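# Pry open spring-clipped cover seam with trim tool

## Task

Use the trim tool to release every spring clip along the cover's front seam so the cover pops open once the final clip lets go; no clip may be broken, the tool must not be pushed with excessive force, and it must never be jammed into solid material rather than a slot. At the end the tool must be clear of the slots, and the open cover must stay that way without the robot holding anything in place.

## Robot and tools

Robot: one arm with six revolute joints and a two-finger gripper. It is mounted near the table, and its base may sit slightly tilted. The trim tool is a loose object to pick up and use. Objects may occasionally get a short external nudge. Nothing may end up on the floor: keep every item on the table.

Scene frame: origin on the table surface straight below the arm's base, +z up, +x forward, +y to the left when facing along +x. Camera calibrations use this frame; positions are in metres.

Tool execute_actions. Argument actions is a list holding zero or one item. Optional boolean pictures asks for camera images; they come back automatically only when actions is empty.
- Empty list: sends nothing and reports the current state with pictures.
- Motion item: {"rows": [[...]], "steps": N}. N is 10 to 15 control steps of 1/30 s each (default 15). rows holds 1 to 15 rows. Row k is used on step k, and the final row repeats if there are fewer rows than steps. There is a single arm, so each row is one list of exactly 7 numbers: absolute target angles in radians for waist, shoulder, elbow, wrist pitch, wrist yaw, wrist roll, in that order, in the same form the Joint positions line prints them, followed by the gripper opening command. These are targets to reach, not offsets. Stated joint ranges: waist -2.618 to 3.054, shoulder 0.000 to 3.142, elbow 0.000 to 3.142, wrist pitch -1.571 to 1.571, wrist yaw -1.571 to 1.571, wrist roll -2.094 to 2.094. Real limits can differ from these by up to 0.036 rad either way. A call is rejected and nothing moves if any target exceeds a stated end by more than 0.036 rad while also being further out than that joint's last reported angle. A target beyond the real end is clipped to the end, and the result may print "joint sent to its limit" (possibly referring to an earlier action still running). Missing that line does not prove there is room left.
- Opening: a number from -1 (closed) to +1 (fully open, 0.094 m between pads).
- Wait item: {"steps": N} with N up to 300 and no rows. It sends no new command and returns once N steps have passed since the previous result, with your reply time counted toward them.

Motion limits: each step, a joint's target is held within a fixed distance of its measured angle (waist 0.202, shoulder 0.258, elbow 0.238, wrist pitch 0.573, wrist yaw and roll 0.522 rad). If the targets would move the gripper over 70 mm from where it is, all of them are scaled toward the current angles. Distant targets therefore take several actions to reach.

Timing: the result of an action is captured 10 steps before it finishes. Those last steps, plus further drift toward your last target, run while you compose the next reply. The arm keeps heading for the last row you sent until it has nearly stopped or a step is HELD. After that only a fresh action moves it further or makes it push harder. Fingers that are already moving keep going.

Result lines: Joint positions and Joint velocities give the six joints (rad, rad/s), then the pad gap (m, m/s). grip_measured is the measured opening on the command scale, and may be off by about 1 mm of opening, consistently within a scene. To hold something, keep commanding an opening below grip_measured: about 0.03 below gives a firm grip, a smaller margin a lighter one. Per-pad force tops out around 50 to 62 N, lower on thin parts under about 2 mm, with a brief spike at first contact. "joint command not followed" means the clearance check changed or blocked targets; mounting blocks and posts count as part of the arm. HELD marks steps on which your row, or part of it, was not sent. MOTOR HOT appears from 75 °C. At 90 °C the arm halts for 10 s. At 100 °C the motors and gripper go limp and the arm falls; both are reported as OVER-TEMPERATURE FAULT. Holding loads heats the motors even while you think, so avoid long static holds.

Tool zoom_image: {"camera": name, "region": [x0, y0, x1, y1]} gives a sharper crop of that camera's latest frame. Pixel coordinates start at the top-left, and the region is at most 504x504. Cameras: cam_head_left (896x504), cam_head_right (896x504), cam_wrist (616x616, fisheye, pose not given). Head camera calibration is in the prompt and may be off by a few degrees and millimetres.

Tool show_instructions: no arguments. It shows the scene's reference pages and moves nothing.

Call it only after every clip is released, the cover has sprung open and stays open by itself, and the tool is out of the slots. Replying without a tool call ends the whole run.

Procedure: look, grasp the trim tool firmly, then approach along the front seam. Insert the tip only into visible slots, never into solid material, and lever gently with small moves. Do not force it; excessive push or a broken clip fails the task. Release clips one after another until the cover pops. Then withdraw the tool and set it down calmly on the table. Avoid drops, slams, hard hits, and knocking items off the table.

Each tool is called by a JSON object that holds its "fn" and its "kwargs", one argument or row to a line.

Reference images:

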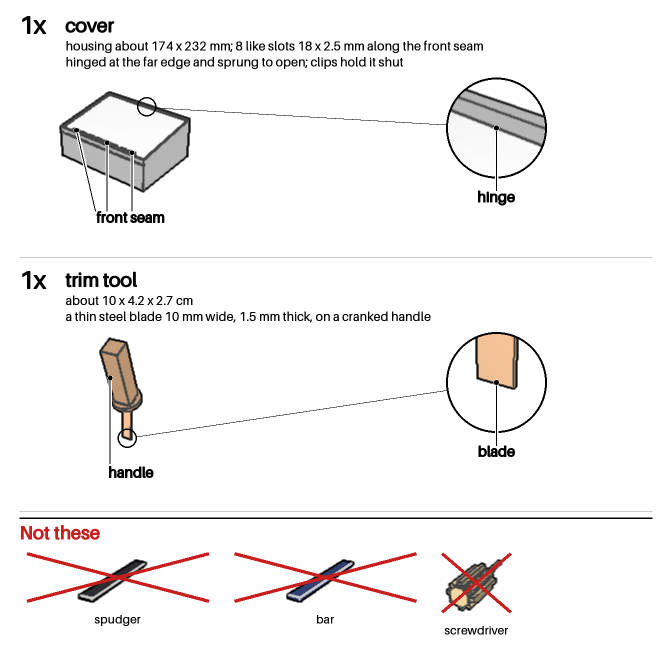

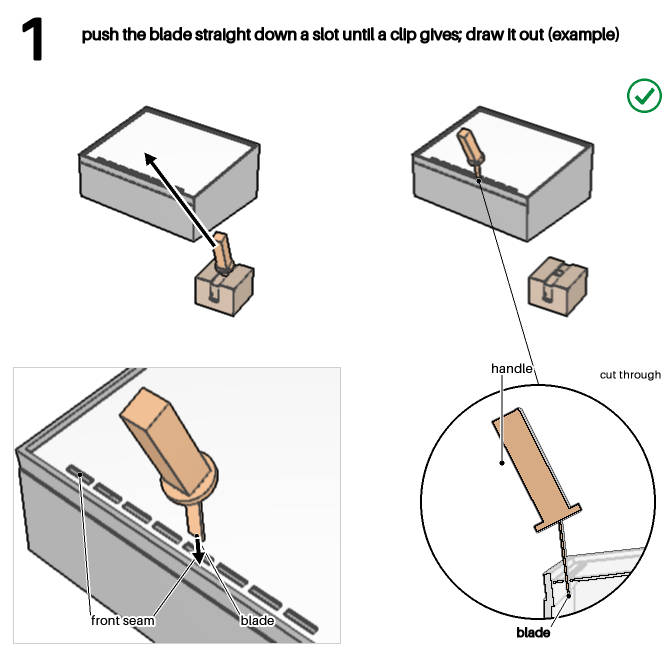

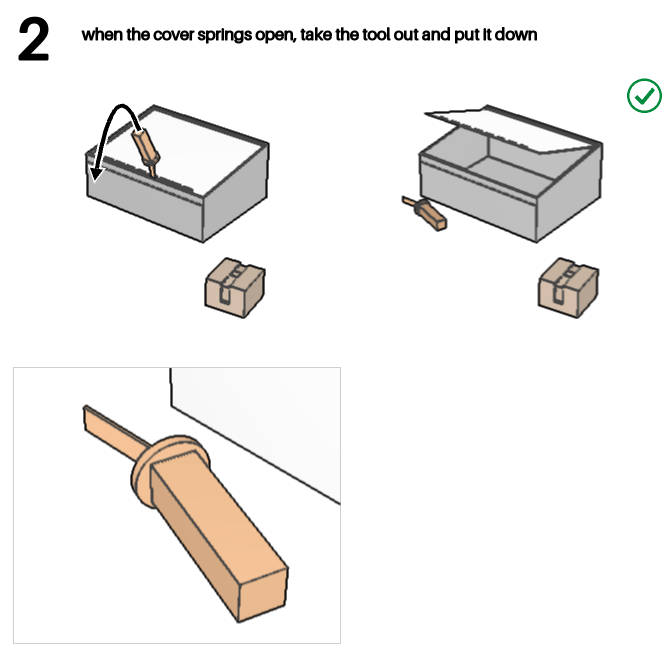

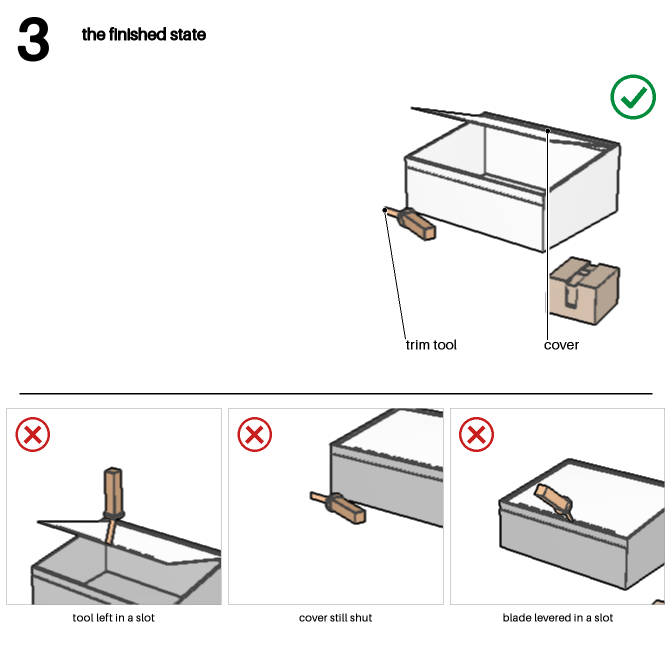

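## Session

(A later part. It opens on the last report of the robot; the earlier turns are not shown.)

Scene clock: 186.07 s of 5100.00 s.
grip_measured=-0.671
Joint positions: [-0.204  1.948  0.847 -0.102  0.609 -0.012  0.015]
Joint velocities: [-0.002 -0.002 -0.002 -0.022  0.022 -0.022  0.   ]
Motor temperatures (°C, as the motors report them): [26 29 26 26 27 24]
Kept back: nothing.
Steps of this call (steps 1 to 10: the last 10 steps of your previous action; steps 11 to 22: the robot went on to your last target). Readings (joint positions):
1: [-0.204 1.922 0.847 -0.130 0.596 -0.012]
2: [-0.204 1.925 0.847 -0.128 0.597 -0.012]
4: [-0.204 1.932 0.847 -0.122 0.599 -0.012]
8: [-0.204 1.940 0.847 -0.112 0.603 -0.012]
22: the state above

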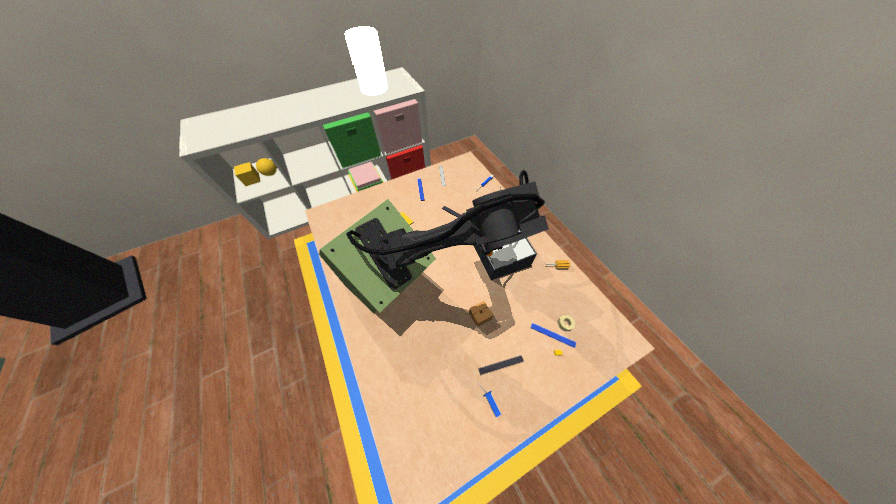

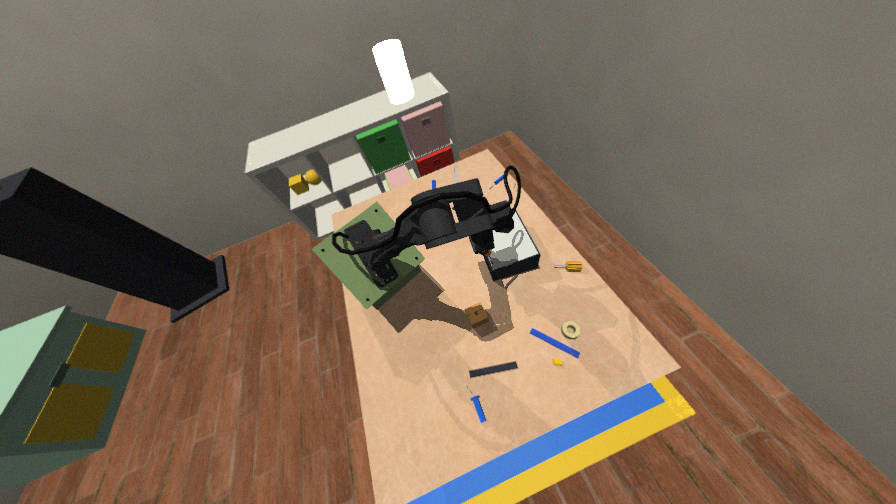

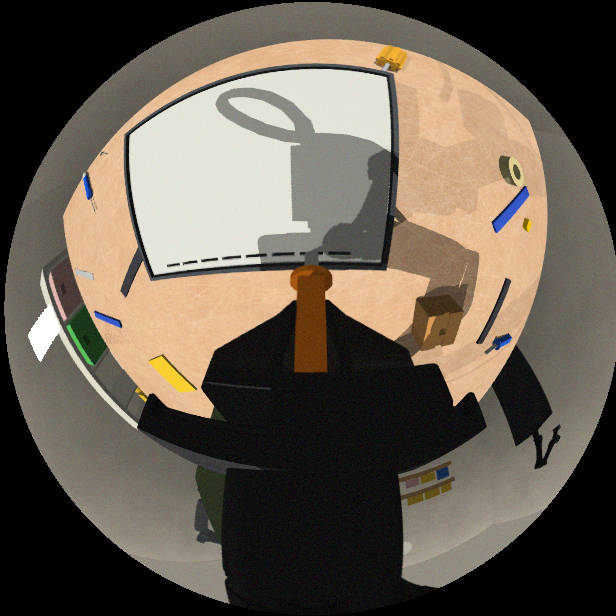

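{"fn": "execute_actions", "kwargs": {
  "actions": [
    {"rows":[[-0.187,1.966,0.86,-0.089,0.622,-0.003,-0.705],[-0.187,1.968,0.86,-0.087,0.623,-0.003,-0.705],[-0.187,1.970,0.86,-0.085,0.624,-0.003,-0.705],[-0.187,1.972,0.86,-0.083,0.625,-0.003,-0.705],[-0.187,1.974,0.86,-0.081,0.626,-0.003,-0.705],[-0.187,1.976,0.86,-0.079,0.627,-0.003,-0.705],[-0.187,1.978,0.86,-0.077,0.628,-0.003,-0.705],[-0.187,1.980,0.86,-0.075,0.629,-0.003,-0.705],[-0.187,1.982,0.86,-0.073,0.630,-0.003,-0.705],[-0.187,1.984,0.86,-0.071,0.631,-0.003,-0.705],[-0.187,1.986,0.86,-0.069,0.632,-0.003,-0.705],[-0.187,1.988,0.86,-0.067,0.633,-0.003,-0.705]],"steps":13}
  ]
}}

{"fn": "execute_actions", "kwargs": {
  "actions": [
    {"steps":22}
  ],
  "pictures": true
}}

{"fn": "zoom_image", "kwargs": {
  "camera": "cam_wrist",
  "region": [266,222,366,272]
}}

Scene clock: 186.80 s of 5100.00 s.
grip_measured=-0.671
Joint positions: [-0.204  1.948  0.847 -0.101  0.611 -0.012  0.015]
Joint velocities: [ 0.012 -0.012 -0.007 -0.007 -0.007 -0.022 -0.001]
Motor temperatures (°C, as the motors report them): [26 29 26 26 27 24]
Steps of this call (steps 1 to 15: the robot went on to your last target; steps 16 to 19: nothing new was sent; steps 20 to 22: the first 3 steps of this action). Readings (joint positions):
20: [-0.204 1.948 0.847 -0.102 0.610 -0.012]
21: [-0.204 1.948 0.847 -0.102 0.611 -0.012]
22: the state above

Scene clock: 187.53 s of 5100.00 s.
grip_measured=-0.671
Joint positions: [-0.203  1.967  0.847 -0.078  0.621 -0.012  0.015]
Joint velocities: [ 0.002 -0.012  0.002 -0.007  0.037  0.022  0.   ]
Motor temperatures (°C, as the motors report them): [26 29 26 26 27 24]
Kept back: nothing.
Steps of this call (steps 1 to 10: the last 10 steps of your previous action; steps 11 to 22: the robot went on to your last target). Readings (joint positions):
1: [-0.204 1.948 0.847 -0.100 0.612 -0.012]
2: [-0.204 1.949 0.847 -0.099 0.613 -0.012]
4: [-0.204 1.954 0.847 -0.095 0.615 -0.012]
8: [-0.204 1.964 0.847 -0.083 0.618 -0.012]
22: the state above

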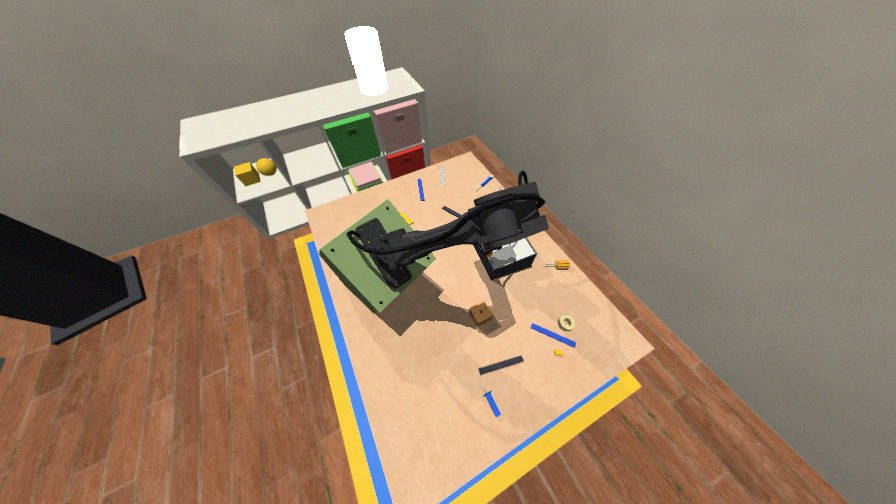

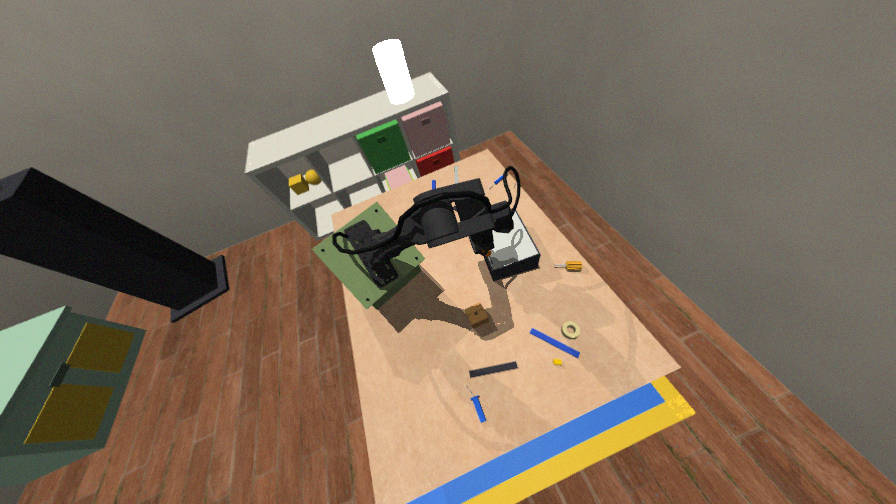

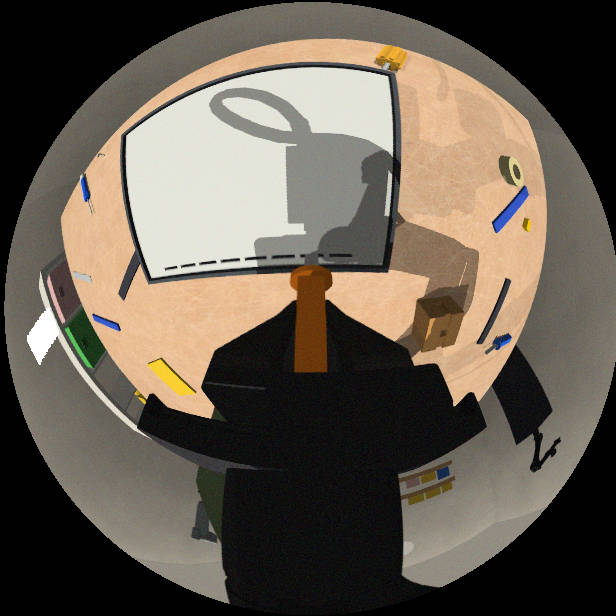

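Region (266, 222, 366, 272) of cam_wrist's 616x616 image, scaled by 5.040, with more detail than that image has.

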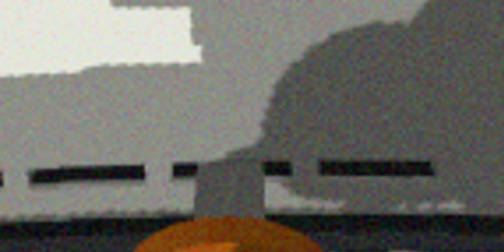

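{"fn": "execute_actions", "kwargs": {
  "actions": [
    {"rows":[[-0.200,1.984,0.86,-0.066,0.631,-0.003,-0.705],[-0.206,1.987,0.86,-0.065,0.631,-0.003,-0.705],[-0.210,1.990,0.86,-0.064,0.631,-0.003,-0.705],[-0.210,1.992,0.86,-0.063,0.631,-0.003,-0.705],[-0.210,1.994,0.86,-0.062,0.631,-0.003,-0.705],[-0.210,1.996,0.86,-0.061,0.631,-0.003,-0.705],[-0.210,1.998,0.86,-0.060,0.631,-0.003,-0.705],[-0.210,2.000,0.86,-0.060,0.631,-0.003,-0.705],[-0.210,2.002,0.86,-0.060,0.631,-0.003,-0.705],[-0.210,2.004,0.86,-0.060,0.631,-0.003,-0.705],[-0.210,2.006,0.86,-0.060,0.631,-0.003,-0.705],[-0.210,2.008,0.86,-0.060,0.631,-0.003,-0.705],[-0.210,2.010,0.86,-0.060,0.631,-0.003,-0.705]],"steps":15}
  ]
}}

{"fn": "execute_actions", "kwargs": {
  "actions": [
    {"steps":22}
  ],
  "pictures": true
}}

{"fn": "zoom_image", "kwargs": {
  "camera": "cam_wrist",
  "region": [266,222,366,272]
}}

Scene clock: 189.30 s of 5100.00 s.
grip_measured=-0.671
Joint positions: [-0.203  1.967  0.847 -0.078  0.621 -0.012  0.015]
Joint velocities: [-0.002  0.012  0.002  0.022 -0.051  0.007 -0.   ]
Motor temperatures (°C, as the motors report them): [26 28 26 26 27 24]
Steps of this call (steps 1 to 15: the robot went on to your last target; steps 16 to 48: nothing new was sent; steps 49 to 53: the first 5 steps of this action). Readings (joint positions):
49: [-0.203 1.967 0.847 -0.078 0.621 -0.012]
50: [-0.203 1.967 0.847 -0.078 0.621 -0.012]
52: [-0.203 1.967 0.847 -0.078 0.621 -0.012]
53: the state above

Scene clock: 190.03 s of 5100.00 s.
grip_measured=-0.671
Joint positions: [-0.203  1.969  0.847 -0.078  0.622 -0.012  0.015]
Joint velocities: [ 0.012 -0.017  0.002 -0.037 -0.007  0.007 -0.   ]
Motor temperatures (°C, as the motors report them): [26 28 26 26 27 24]
Kept back: nothing.
Steps of this call (steps 1 to 10: the last 10 steps of your previous action; steps 11 to 15: the robot went on to your last target; steps 16 to 22: nothing new was sent). Readings (joint positions):
1: [-0.203 1.967 0.847 -0.078 0.621 -0.012]
2: [-0.203 1.968 0.847 -0.078 0.622 -0.012]
4: [-0.203 1.969 0.847 -0.078 0.622 -0.012]
8: [-0.203 1.969 0.847 -0.078 0.622 -0.012]
22: the state above
The arm was judged still, so your last target was given up. Only a new action makes it travel on or press farther. Fingers that are still opening or closing keep moving.

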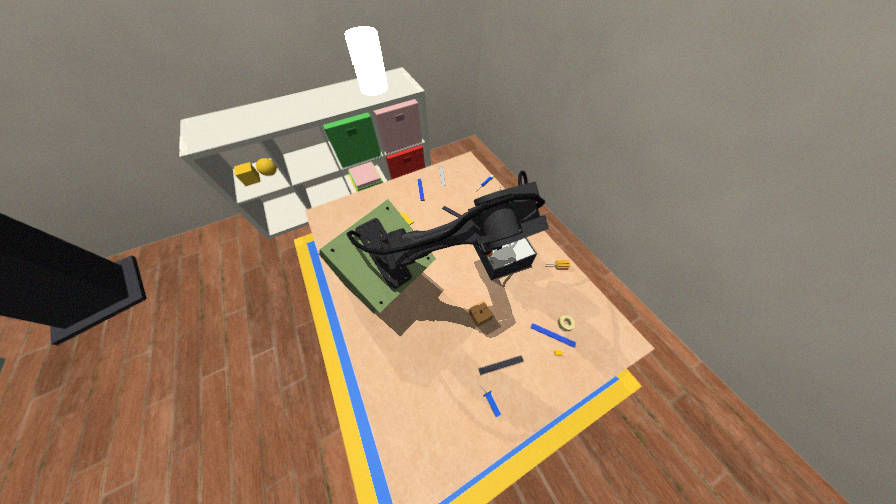

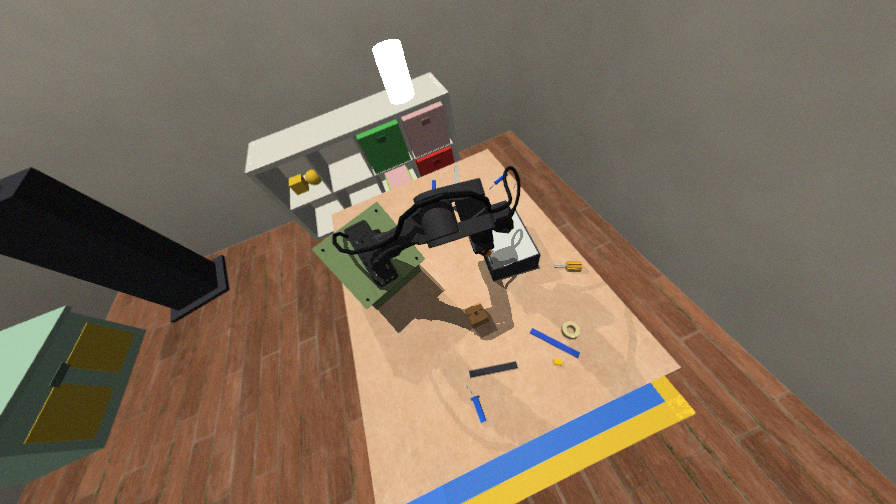

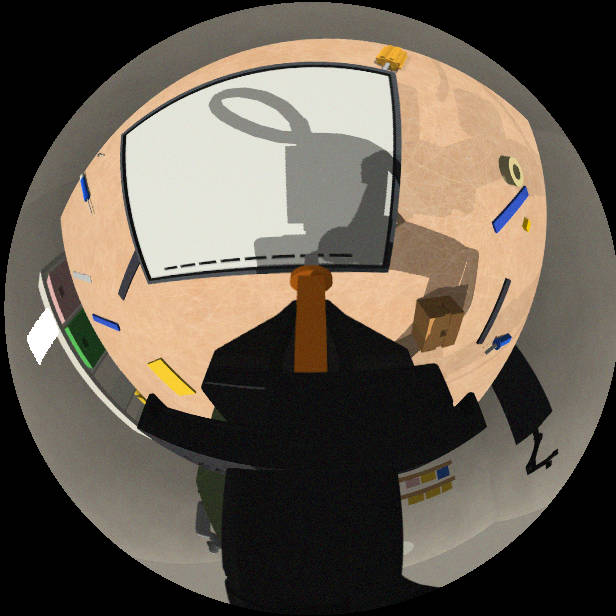

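Region (266, 222, 366, 272) of cam_wrist's 616x616 image, scaled by 5.040, with more detail than that image has.

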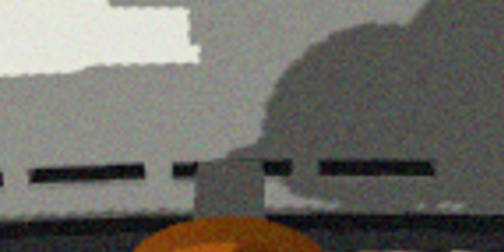

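{"fn": "execute_actions", "kwargs": {
  "actions": [
    {"rows":[[-0.203,1.965,0.86,-0.088,0.615,-0.003,-0.705],[-0.203,1.956,0.86,-0.095,0.611,-0.003,-0.705],[-0.203,1.952,0.86,-0.099,0.609,-0.003,-0.705],[-0.203,1.949,0.86,-0.102,0.607,-0.003,-0.705],[-0.203,1.946,0.86,-0.105,0.606,-0.003,-0.705],[-0.203,1.943,0.86,-0.108,0.604,-0.003,-0.705],[-0.203,1.940,0.86,-0.112,0.602,-0.003,-0.705],[-0.203,1.937,0.86,-0.115,0.600,-0.003,-0.705],[-0.203,1.934,0.86,-0.118,0.599,-0.003,-0.705],[-0.203,1.931,0.86,-0.122,0.597,-0.003,-0.705],[-0.203,1.928,0.86,-0.125,0.595,-0.003,-0.705],[-0.203,1.925,0.86,-0.128,0.594,-0.003,-0.705],[-0.203,1.922,0.86,-0.132,0.592,-0.003,-0.705],[-0.203,1.919,0.86,-0.135,0.590,-0.003,-0.705],[-0.203,1.916,0.86,-0.138,0.589,-0.003,-0.705]],"steps":15}
  ]
}}

{"fn": "execute_actions", "kwargs": {
  "actions": [
    {"rows":[[-0.203,1.913,0.86,-0.141,0.587,-0.003,-0.705],[-0.203,1.910,0.86,-0.144,0.585,-0.003,-0.705],[-0.203,1.907,0.86,-0.147,0.583,-0.003,-0.705],[-0.203,1.904,0.86,-0.150,0.581,-0.003,-0.705],[-0.203,1.901,0.86,-0.153,0.579,-0.003,-0.705],[-0.203,1.898,0.86,-0.156,0.577,-0.003,-0.705],[-0.203,1.895,0.86,-0.159,0.575,-0.003,-0.705],[-0.203,1.892,0.86,-0.162,0.573,-0.003,-0.705],[-0.203,1.889,0.86,-0.165,0.571,-0.003,-0.705],[-0.203,1.886,0.86,-0.168,0.569,-0.003,-0.705],[-0.203,1.883,0.86,-0.171,0.567,-0.003,-0.705],[-0.203,1.880,0.86,-0.174,0.565,-0.003,-0.705],[-0.203,1.878,0.86,-0.176,0.564,-0.003,-0.705]],"steps":15}
  ]
}}

{"fn": "execute_actions", "kwargs": {
  "actions": [
    {"steps":22}
  ],
  "pictures": true
}}

{"fn": "zoom_image", "kwargs": {
  "camera": "cam_wrist",
  "region": [246,212,366,272]
}}

Scene clock: 193.53 s of 5100.00 s.
grip_measured=-0.671
Joint positions: [-0.203  1.966  0.847 -0.08   0.62  -0.012  0.015]
Joint velocities: [-0.012 -0.022  0.007  0.066 -0.051 -0.037  0.   ]
Motor temperatures (°C, as the motors report them): [26 28 26 26 27 24]
Steps of this call (steps 1 to 90: nothing new was sent; then 0.33 s passed at rest; steps 91 to 95: the first 5 steps of this action). Readings (joint positions):
91: [-0.203 1.969 0.847 -0.078 0.622 -0.012]
92: [-0.203 1.968 0.847 -0.078 0.622 -0.012]
94: [-0.203 1.967 0.847 -0.079 0.621 -0.012]
95: the state above

Scene clock: 194.03 s of 5100.00 s.
grip_measured=-0.671
Joint positions: [-0.203  1.924  0.847 -0.127  0.597 -0.012  0.015]
Joint velocities: [ 0.002 -0.076  0.002 -0.125 -0.125 -0.066 -0.001]
Motor temperatures (°C, as the motors report them): [26 28 26 26 27 24]
Steps of this call (steps 1 to 10: the last 10 steps of your previous action; steps 11 to 15: the first 5 steps of this action). Readings (joint positions):
11: [-0.203 1.935 0.847 -0.113 0.604 -0.012]
12: [-0.203 1.933 0.847 -0.117 0.603 -0.012]
14: [-0.203 1.926 0.847 -0.124 0.599 -0.012]
15: the state above

Scene clock: 194.77 s of 5100.00 s.
grip_measured=-0.671
Joint positions: [-0.203  1.894  0.847 -0.159  0.575 -0.012  0.015]
Joint velocities: [ 0.002 -0.002 -0.012 -0.095 -0.022  0.125  0.001]
Motor temperatures (°C, as the motors report them): [26 28 26 26 27 24]
Kept back: nothing.
Steps of this call (steps 1 to 10: the last 10 steps of your previous action; steps 11 to 22: the robot went on to your last target). Readings (joint positions):
1: [-0.203 1.921 0.847 -0.131 0.595 -0.012]
2: [-0.203 1.918 0.847 -0.134 0.593 -0.012]
4: [-0.203 1.912 0.847 -0.139 0.590 -0.012]
8: [-0.203 1.899 0.847 -0.149 0.582 -0.012]
22: the state above

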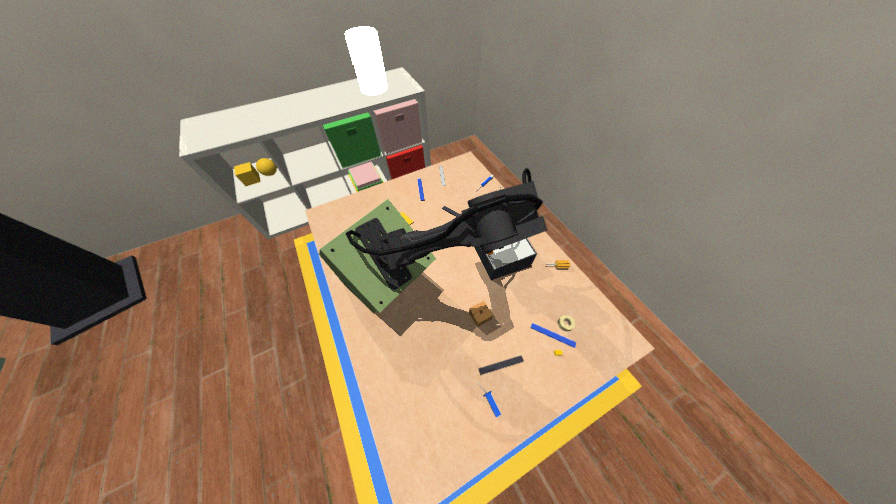

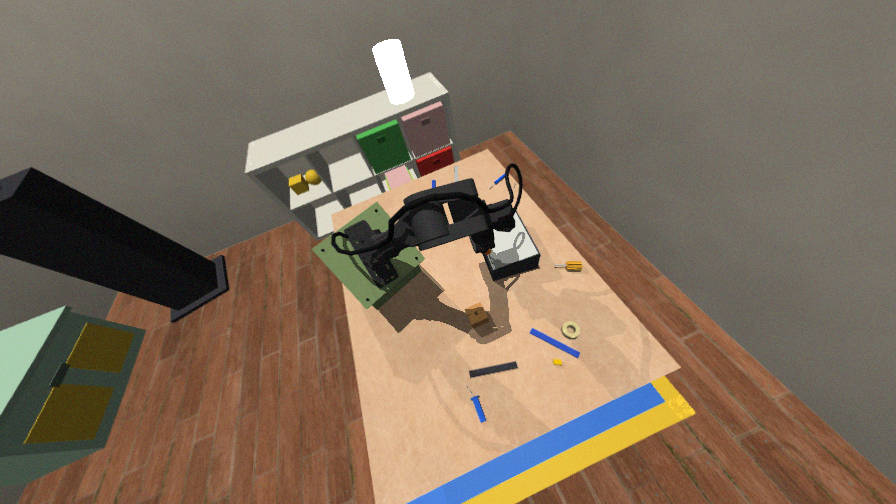

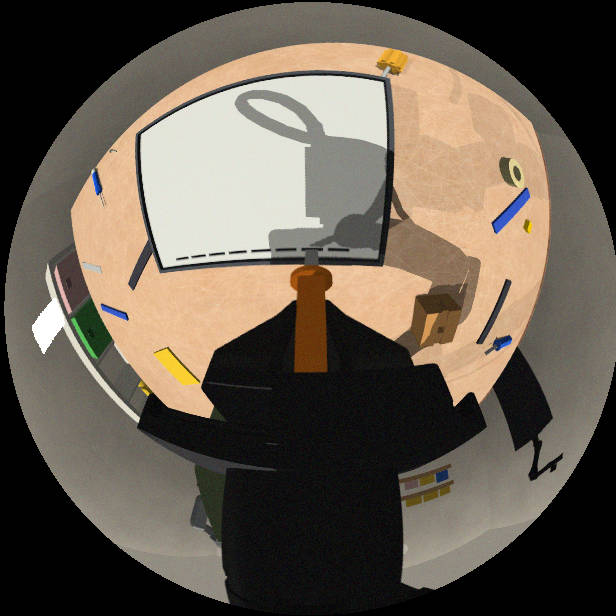

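Region (246, 212, 366, 272) of cam_wrist's 616x616 image, scaled by 4.200, with more detail than that image has.

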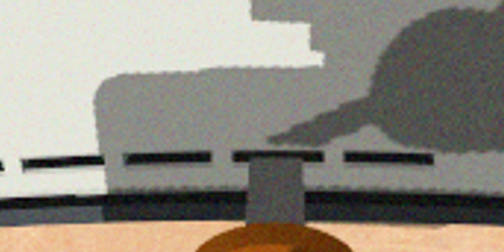

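{"fn": "execute_actions", "kwargs": {
  "actions": [
    {"rows":[[-0.190,1.900,0.872,-0.180,0.584,-0.006,-0.705],[-0.185,1.908,0.876,-0.182,0.585,-0.001,-0.705],[-0.180,1.912,0.879,-0.185,0.586,0.005,-0.705],[-0.175,1.916,0.882,-0.187,0.587,0.010,-0.705],[-0.170,1.920,0.884,-0.190,0.588,0.016,-0.705],[-0.165,1.924,0.886,-0.192,0.589,0.021,-0.705],[-0.160,1.928,0.888,-0.195,0.590,0.027,-0.705],[-0.155,1.932,0.890,-0.197,0.590,0.032,-0.705],[-0.150,1.936,0.892,-0.200,0.591,0.038,-0.705],[-0.145,1.940,0.894,-0.202,0.592,0.043,-0.705],[-0.140,1.944,0.896,-0.205,0.593,0.049,-0.705],[-0.135,1.948,0.898,-0.207,0.594,0.054,-0.705],[-0.130,1.952,0.901,-0.210,0.595,0.060,-0.705],[-0.125,1.955,0.904,-0.212,0.596,0.066,-0.705],[-0.121,1.958,0.906,-0.215,0.596,0.071,-0.705]],"steps":15}
  ]
}}

{"fn": "execute_actions", "kwargs": {
  "actions": [
    {"steps":26}
  ],
  "pictures": true
}}

{"fn": "zoom_image", "kwargs": {
  "camera": "cam_wrist",
  "region": [246,212,366,272]
}}

{"fn": "zoom_image", "kwargs": {
  "camera": "cam_wrist",
  "region": [286,232,346,262]
}}

Scene clock: 195.83 s of 5100.00 s.
grip_measured=-0.671
Joint positions: [-0.2    1.895  0.847 -0.165  0.577 -0.005  0.015]
Joint velocities: [ 0.076  0.046  0.007 -0.066  0.007  0.081  0.   ]
Motor temperatures (°C, as the motors report them): [26 29 26 26 27 24]
Steps of this call (steps 1 to 15: the robot went on to your last target; steps 16 to 27: nothing new was sent; steps 28 to 32: the first 5 steps of this action). Readings (joint positions):
28: [-0.203 1.894 0.847 -0.160 0.575 -0.012]
29: [-0.203 1.894 0.847 -0.161 0.575 -0.012]
31: [-0.202 1.894 0.847 -0.164 0.576 -0.008]
32: the state above

Scene clock: 196.70 s of 5100.00 s.
grip_measured=-0.671
Joint positions: [-0.138  1.943  0.876 -0.198  0.586  0.061  0.015]
Joint velocities: [-0.002 -0.007 -0.022 -0.095  0.022 -0.037 -0.   ]
Motor temperatures (°C, as the motors report them): [26 29 27 26 27 24]
Kept back: nothing.
Steps of this call (steps 1 to 10: the last 10 steps of your previous action; steps 11 to 26: the robot went on to your last target). Readings (joint positions):
1: [-0.196 1.897 0.848 -0.168 0.578 -0.002]
2: [-0.191 1.902 0.852 -0.171 0.579 0.002]
4: [-0.179 1.912 0.858 -0.175 0.580 0.010]
8: [-0.157 1.929 0.868 -0.183 0.582 0.030]
26: the state above

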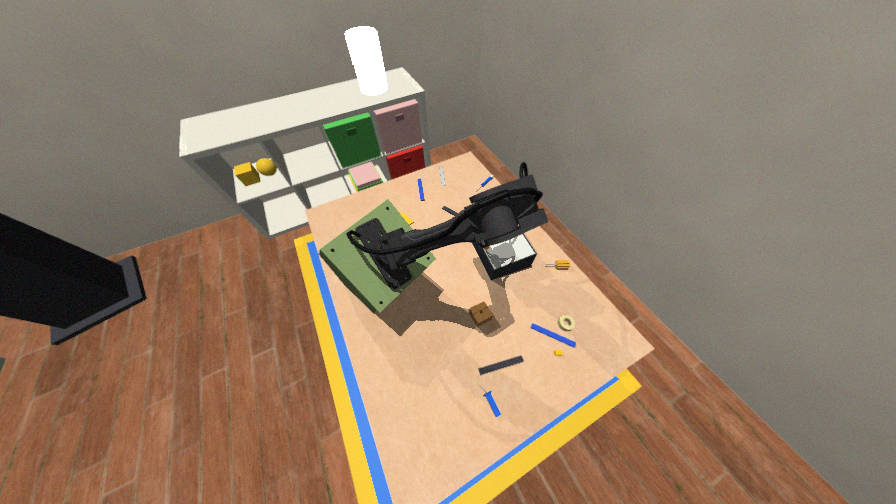

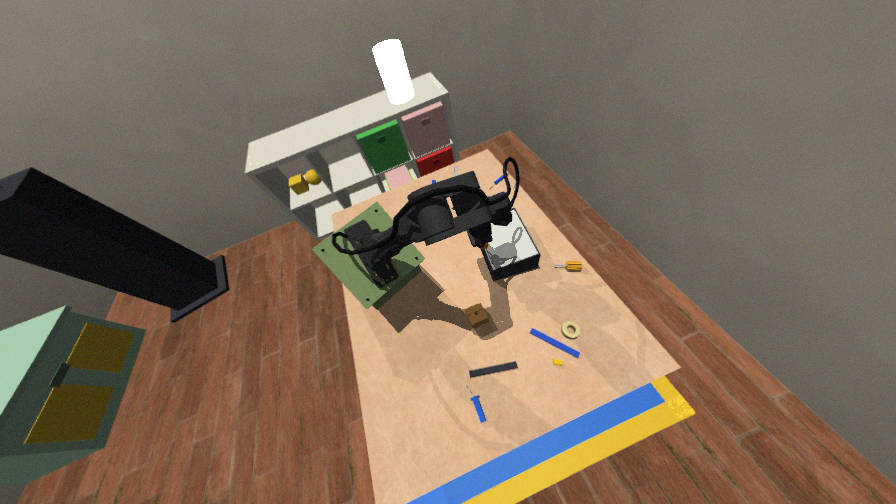

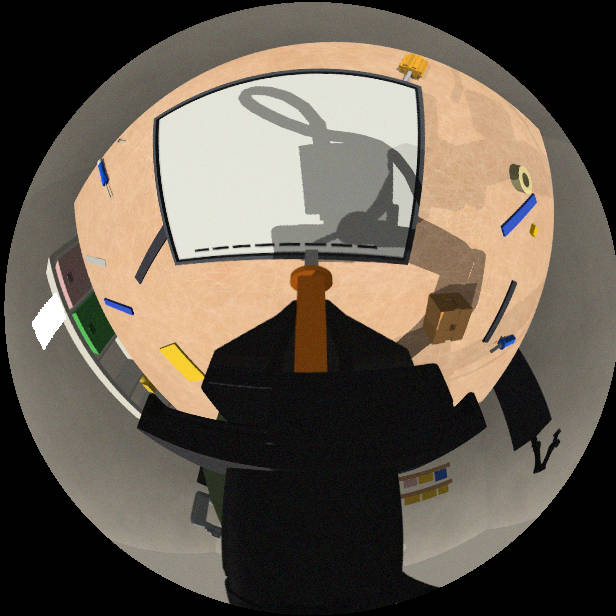

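Region (246, 212, 366, 272) of cam_wrist's 616x616 image, scaled by 4.200, with more detail than that image has.

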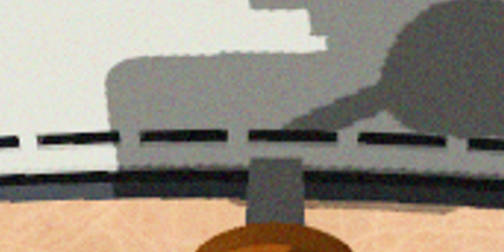

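Region (286, 232, 346, 262) of cam_wrist's 616x616 image, scaled by 8.400, with more detail than that image has.

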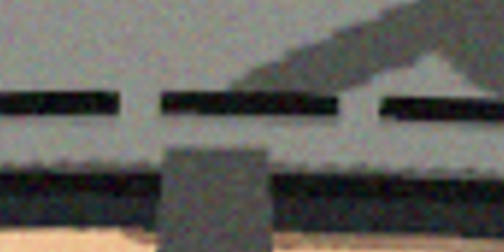

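{"fn": "execute_actions", "kwargs": {
  "actions": [
    {"rows":[[-0.121,1.958,0.906,-0.190,0.598,0.071,-0.705],[-0.121,1.960,0.906,-0.182,0.601,0.071,-0.705],[-0.121,1.962,0.906,-0.178,0.604,0.071,-0.705],[-0.121,1.964,0.906,-0.174,0.607,0.071,-0.705],[-0.121,1.966,0.906,-0.170,0.609,0.071,-0.705],[-0.121,1.968,0.906,-0.166,0.612,0.071,-0.705],[-0.121,1.970,0.906,-0.162,0.614,0.071,-0.705],[-0.121,1.971,0.906,-0.158,0.616,0.071,-0.705]],"steps":13}
  ]
}}

{"fn": "execute_actions", "kwargs": {
  "actions": [
    {"steps":22}
  ],
  "pictures": true
}}

{"fn": "zoom_image", "kwargs": {
  "camera": "cam_wrist",
  "region": [286,232,346,262]
}}

Scene clock: 197.77 s of 5100.00 s.
grip_measured=-0.671
Joint positions: [-0.138  1.943  0.876 -0.197  0.588  0.062  0.015]
Joint velocities: [-0.007 -0.012 -0.007  0.066  0.022 -0.051 -0.   ]
Motor temperatures (°C, as the motors report them): [26 29 27 26 27 24]
Steps of this call (steps 1 to 15: the robot went on to your last target; steps 16 to 29: nothing new was sent; steps 30 to 32: the first 3 steps of this action). Readings (joint positions):
30: [-0.138 1.943 0.876 -0.199 0.586 0.062]
31: [-0.138 1.943 0.876 -0.198 0.587 0.062]
32: the state above

Scene clock: 198.50 s of 5100.00 s.
grip_measured=-0.671
Joint positions: [-0.138  1.956  0.876 -0.172  0.605  0.062  0.015]
Joint velocities: [-0.002  0.002  0.007 -0.007  0.007 -0.007 -0.   ]
Motor temperatures (°C, as the motors report them): [26 29 27 26 27 24]
Kept back: nothing.
Steps of this call (steps 1 to 10: the last 10 steps of your previous action; steps 11 to 22: the robot went on to your last target). Readings (joint positions):
1: [-0.138 1.943 0.876 -0.196 0.590 0.062]
2: [-0.138 1.943 0.876 -0.194 0.592 0.062]
4: [-0.138 1.946 0.876 -0.187 0.596 0.062]
8: [-0.138 1.955 0.876 -0.178 0.601 0.062]
22: the state above

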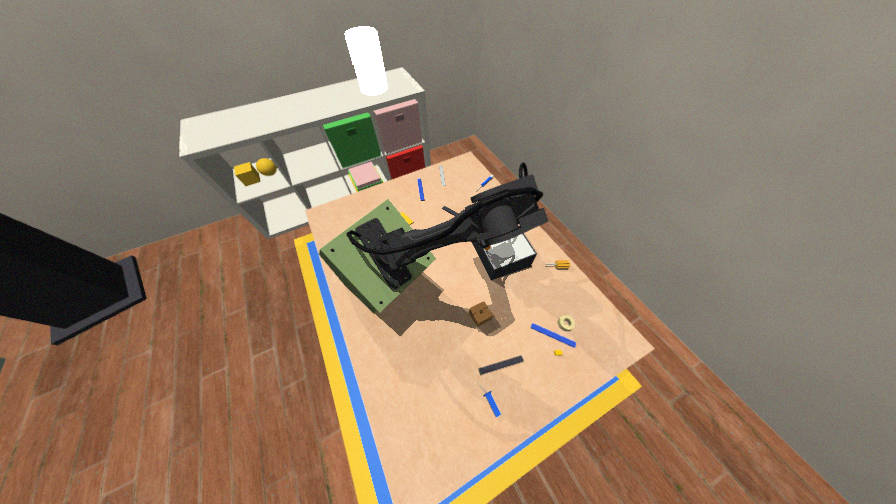

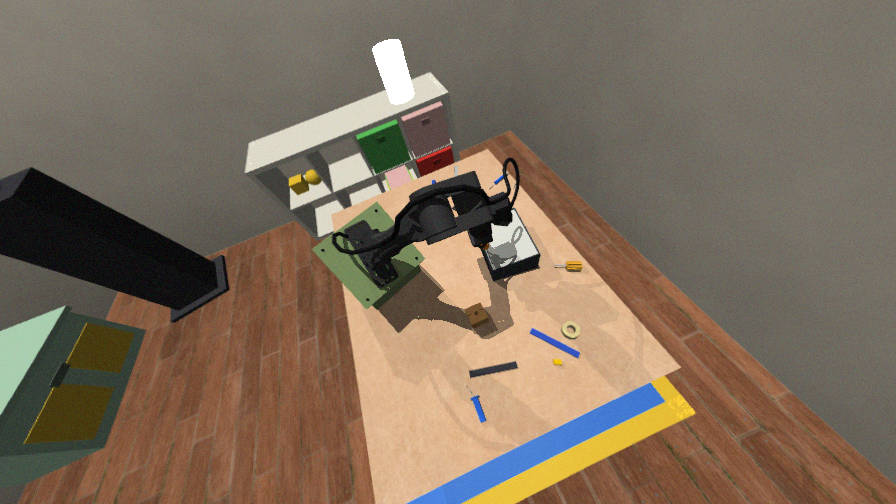

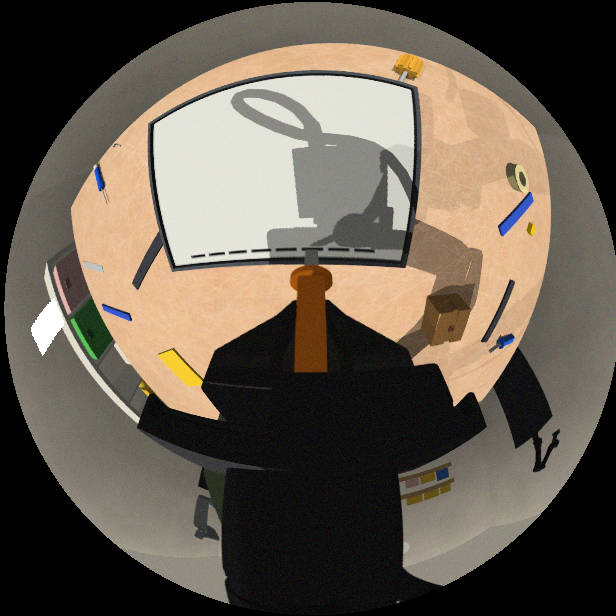

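Region (286, 232, 346, 262) of cam_wrist's 616x616 image, scaled by 8.400, with more detail than that image has.

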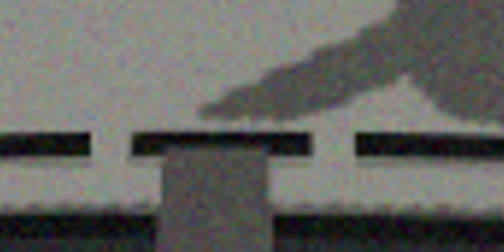

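{"fn": "execute_actions", "kwargs": {
  "actions": [
    {"rows":[[-0.121,1.972,0.906,-0.158,0.617,0.071,-0.705],[-0.121,1.974,0.906,-0.157,0.618,0.071,-0.705],[-0.121,1.976,0.906,-0.156,0.619,0.071,-0.705],[-0.121,1.978,0.906,-0.154,0.620,0.071,-0.705],[-0.121,1.980,0.906,-0.152,0.621,0.071,-0.705],[-0.121,1.982,0.906,-0.150,0.622,0.071,-0.705],[-0.121,1.984,0.906,-0.148,0.624,0.071,-0.705],[-0.121,1.986,0.906,-0.146,0.625,0.071,-0.705],[-0.121,1.988,0.906,-0.144,0.626,0.071,-0.705],[-0.121,1.990,0.906,-0.141,0.627,0.071,-0.705],[-0.121,1.991,0.906,-0.139,0.628,0.071,-0.705]],"steps":13}
  ]
}}

{"fn": "execute_actions", "kwargs": {
  "actions": [
    {"steps":22}
  ],
  "pictures": true
}}

{"fn": "zoom_image", "kwargs": {
  "camera": "cam_wrist",
  "region": [286,232,346,262]
}}

Scene clock: 199.43 s of 5100.00 s.
grip_measured=-0.671
Joint positions: [-0.138  1.956  0.876 -0.172  0.606  0.062  0.015]
Joint velocities: [-0.002 -0.017 -0.017  0.022 -0.022 -0.081  0.001]
Motor temperatures (°C, as the motors report them): [26 29 27 26 27 24]
Steps of this call (steps 1 to 15: the robot went on to your last target; steps 16 to 25: nothing new was sent; steps 26 to 28: the first 3 steps of this action). Readings (joint positions):
26: [-0.138 1.956 0.876 -0.172 0.606 0.062]
27: [-0.138 1.956 0.876 -0.172 0.606 0.062]
28: the state above

Scene clock: 200.17 s of 5100.00 s.
grip_measured=-0.671
Joint positions: [-0.138  1.976  0.876 -0.153  0.617  0.062  0.015]
Joint velocities: [ 0.002 -0.012  0.002 -0.022 -0.037 -0.037  0.001]
Motor temperatures (°C, as the motors report them): [26 29 27 26 27 24]
Kept back: nothing.
Steps of this call (steps 1 to 10: the last 10 steps of your previous action; steps 11 to 22: the robot went on to your last target). Readings (joint positions):
1: [-0.138 1.956 0.876 -0.171 0.607 0.062]
2: [-0.138 1.956 0.876 -0.170 0.608 0.062]
4: [-0.138 1.959 0.876 -0.166 0.610 0.062]
8: [-0.138 1.972 0.876 -0.160 0.614 0.062]
22: the state above

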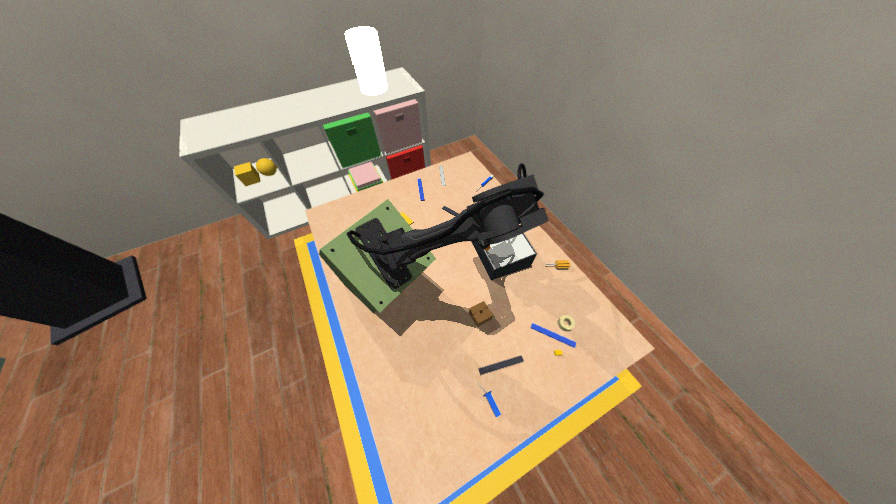

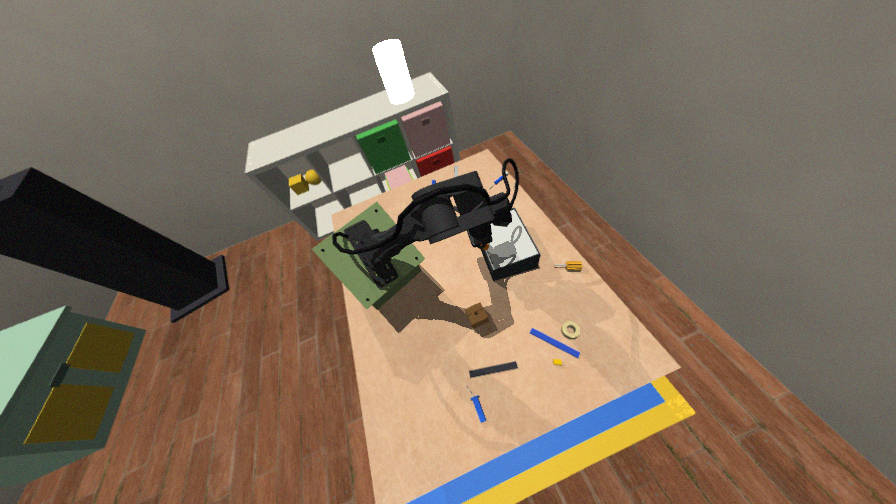

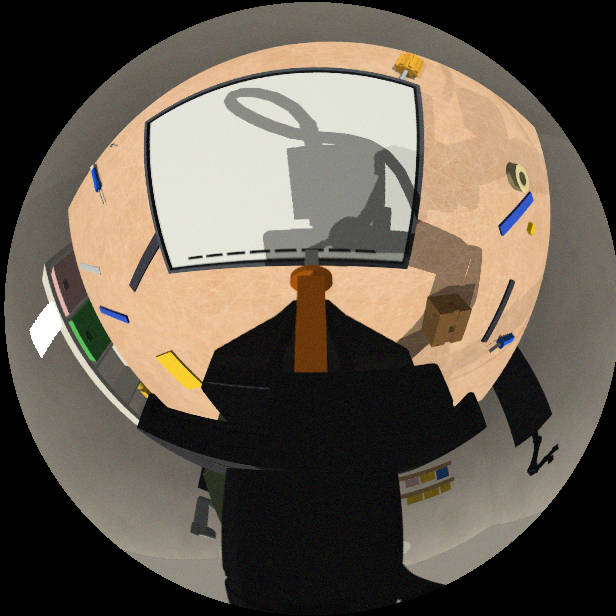

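Region (286, 232, 346, 262) of cam_wrist's 616x616 image, scaled by 8.400, with more detail than that image has.

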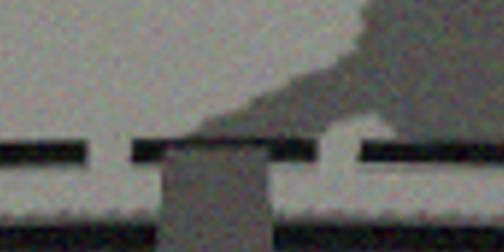

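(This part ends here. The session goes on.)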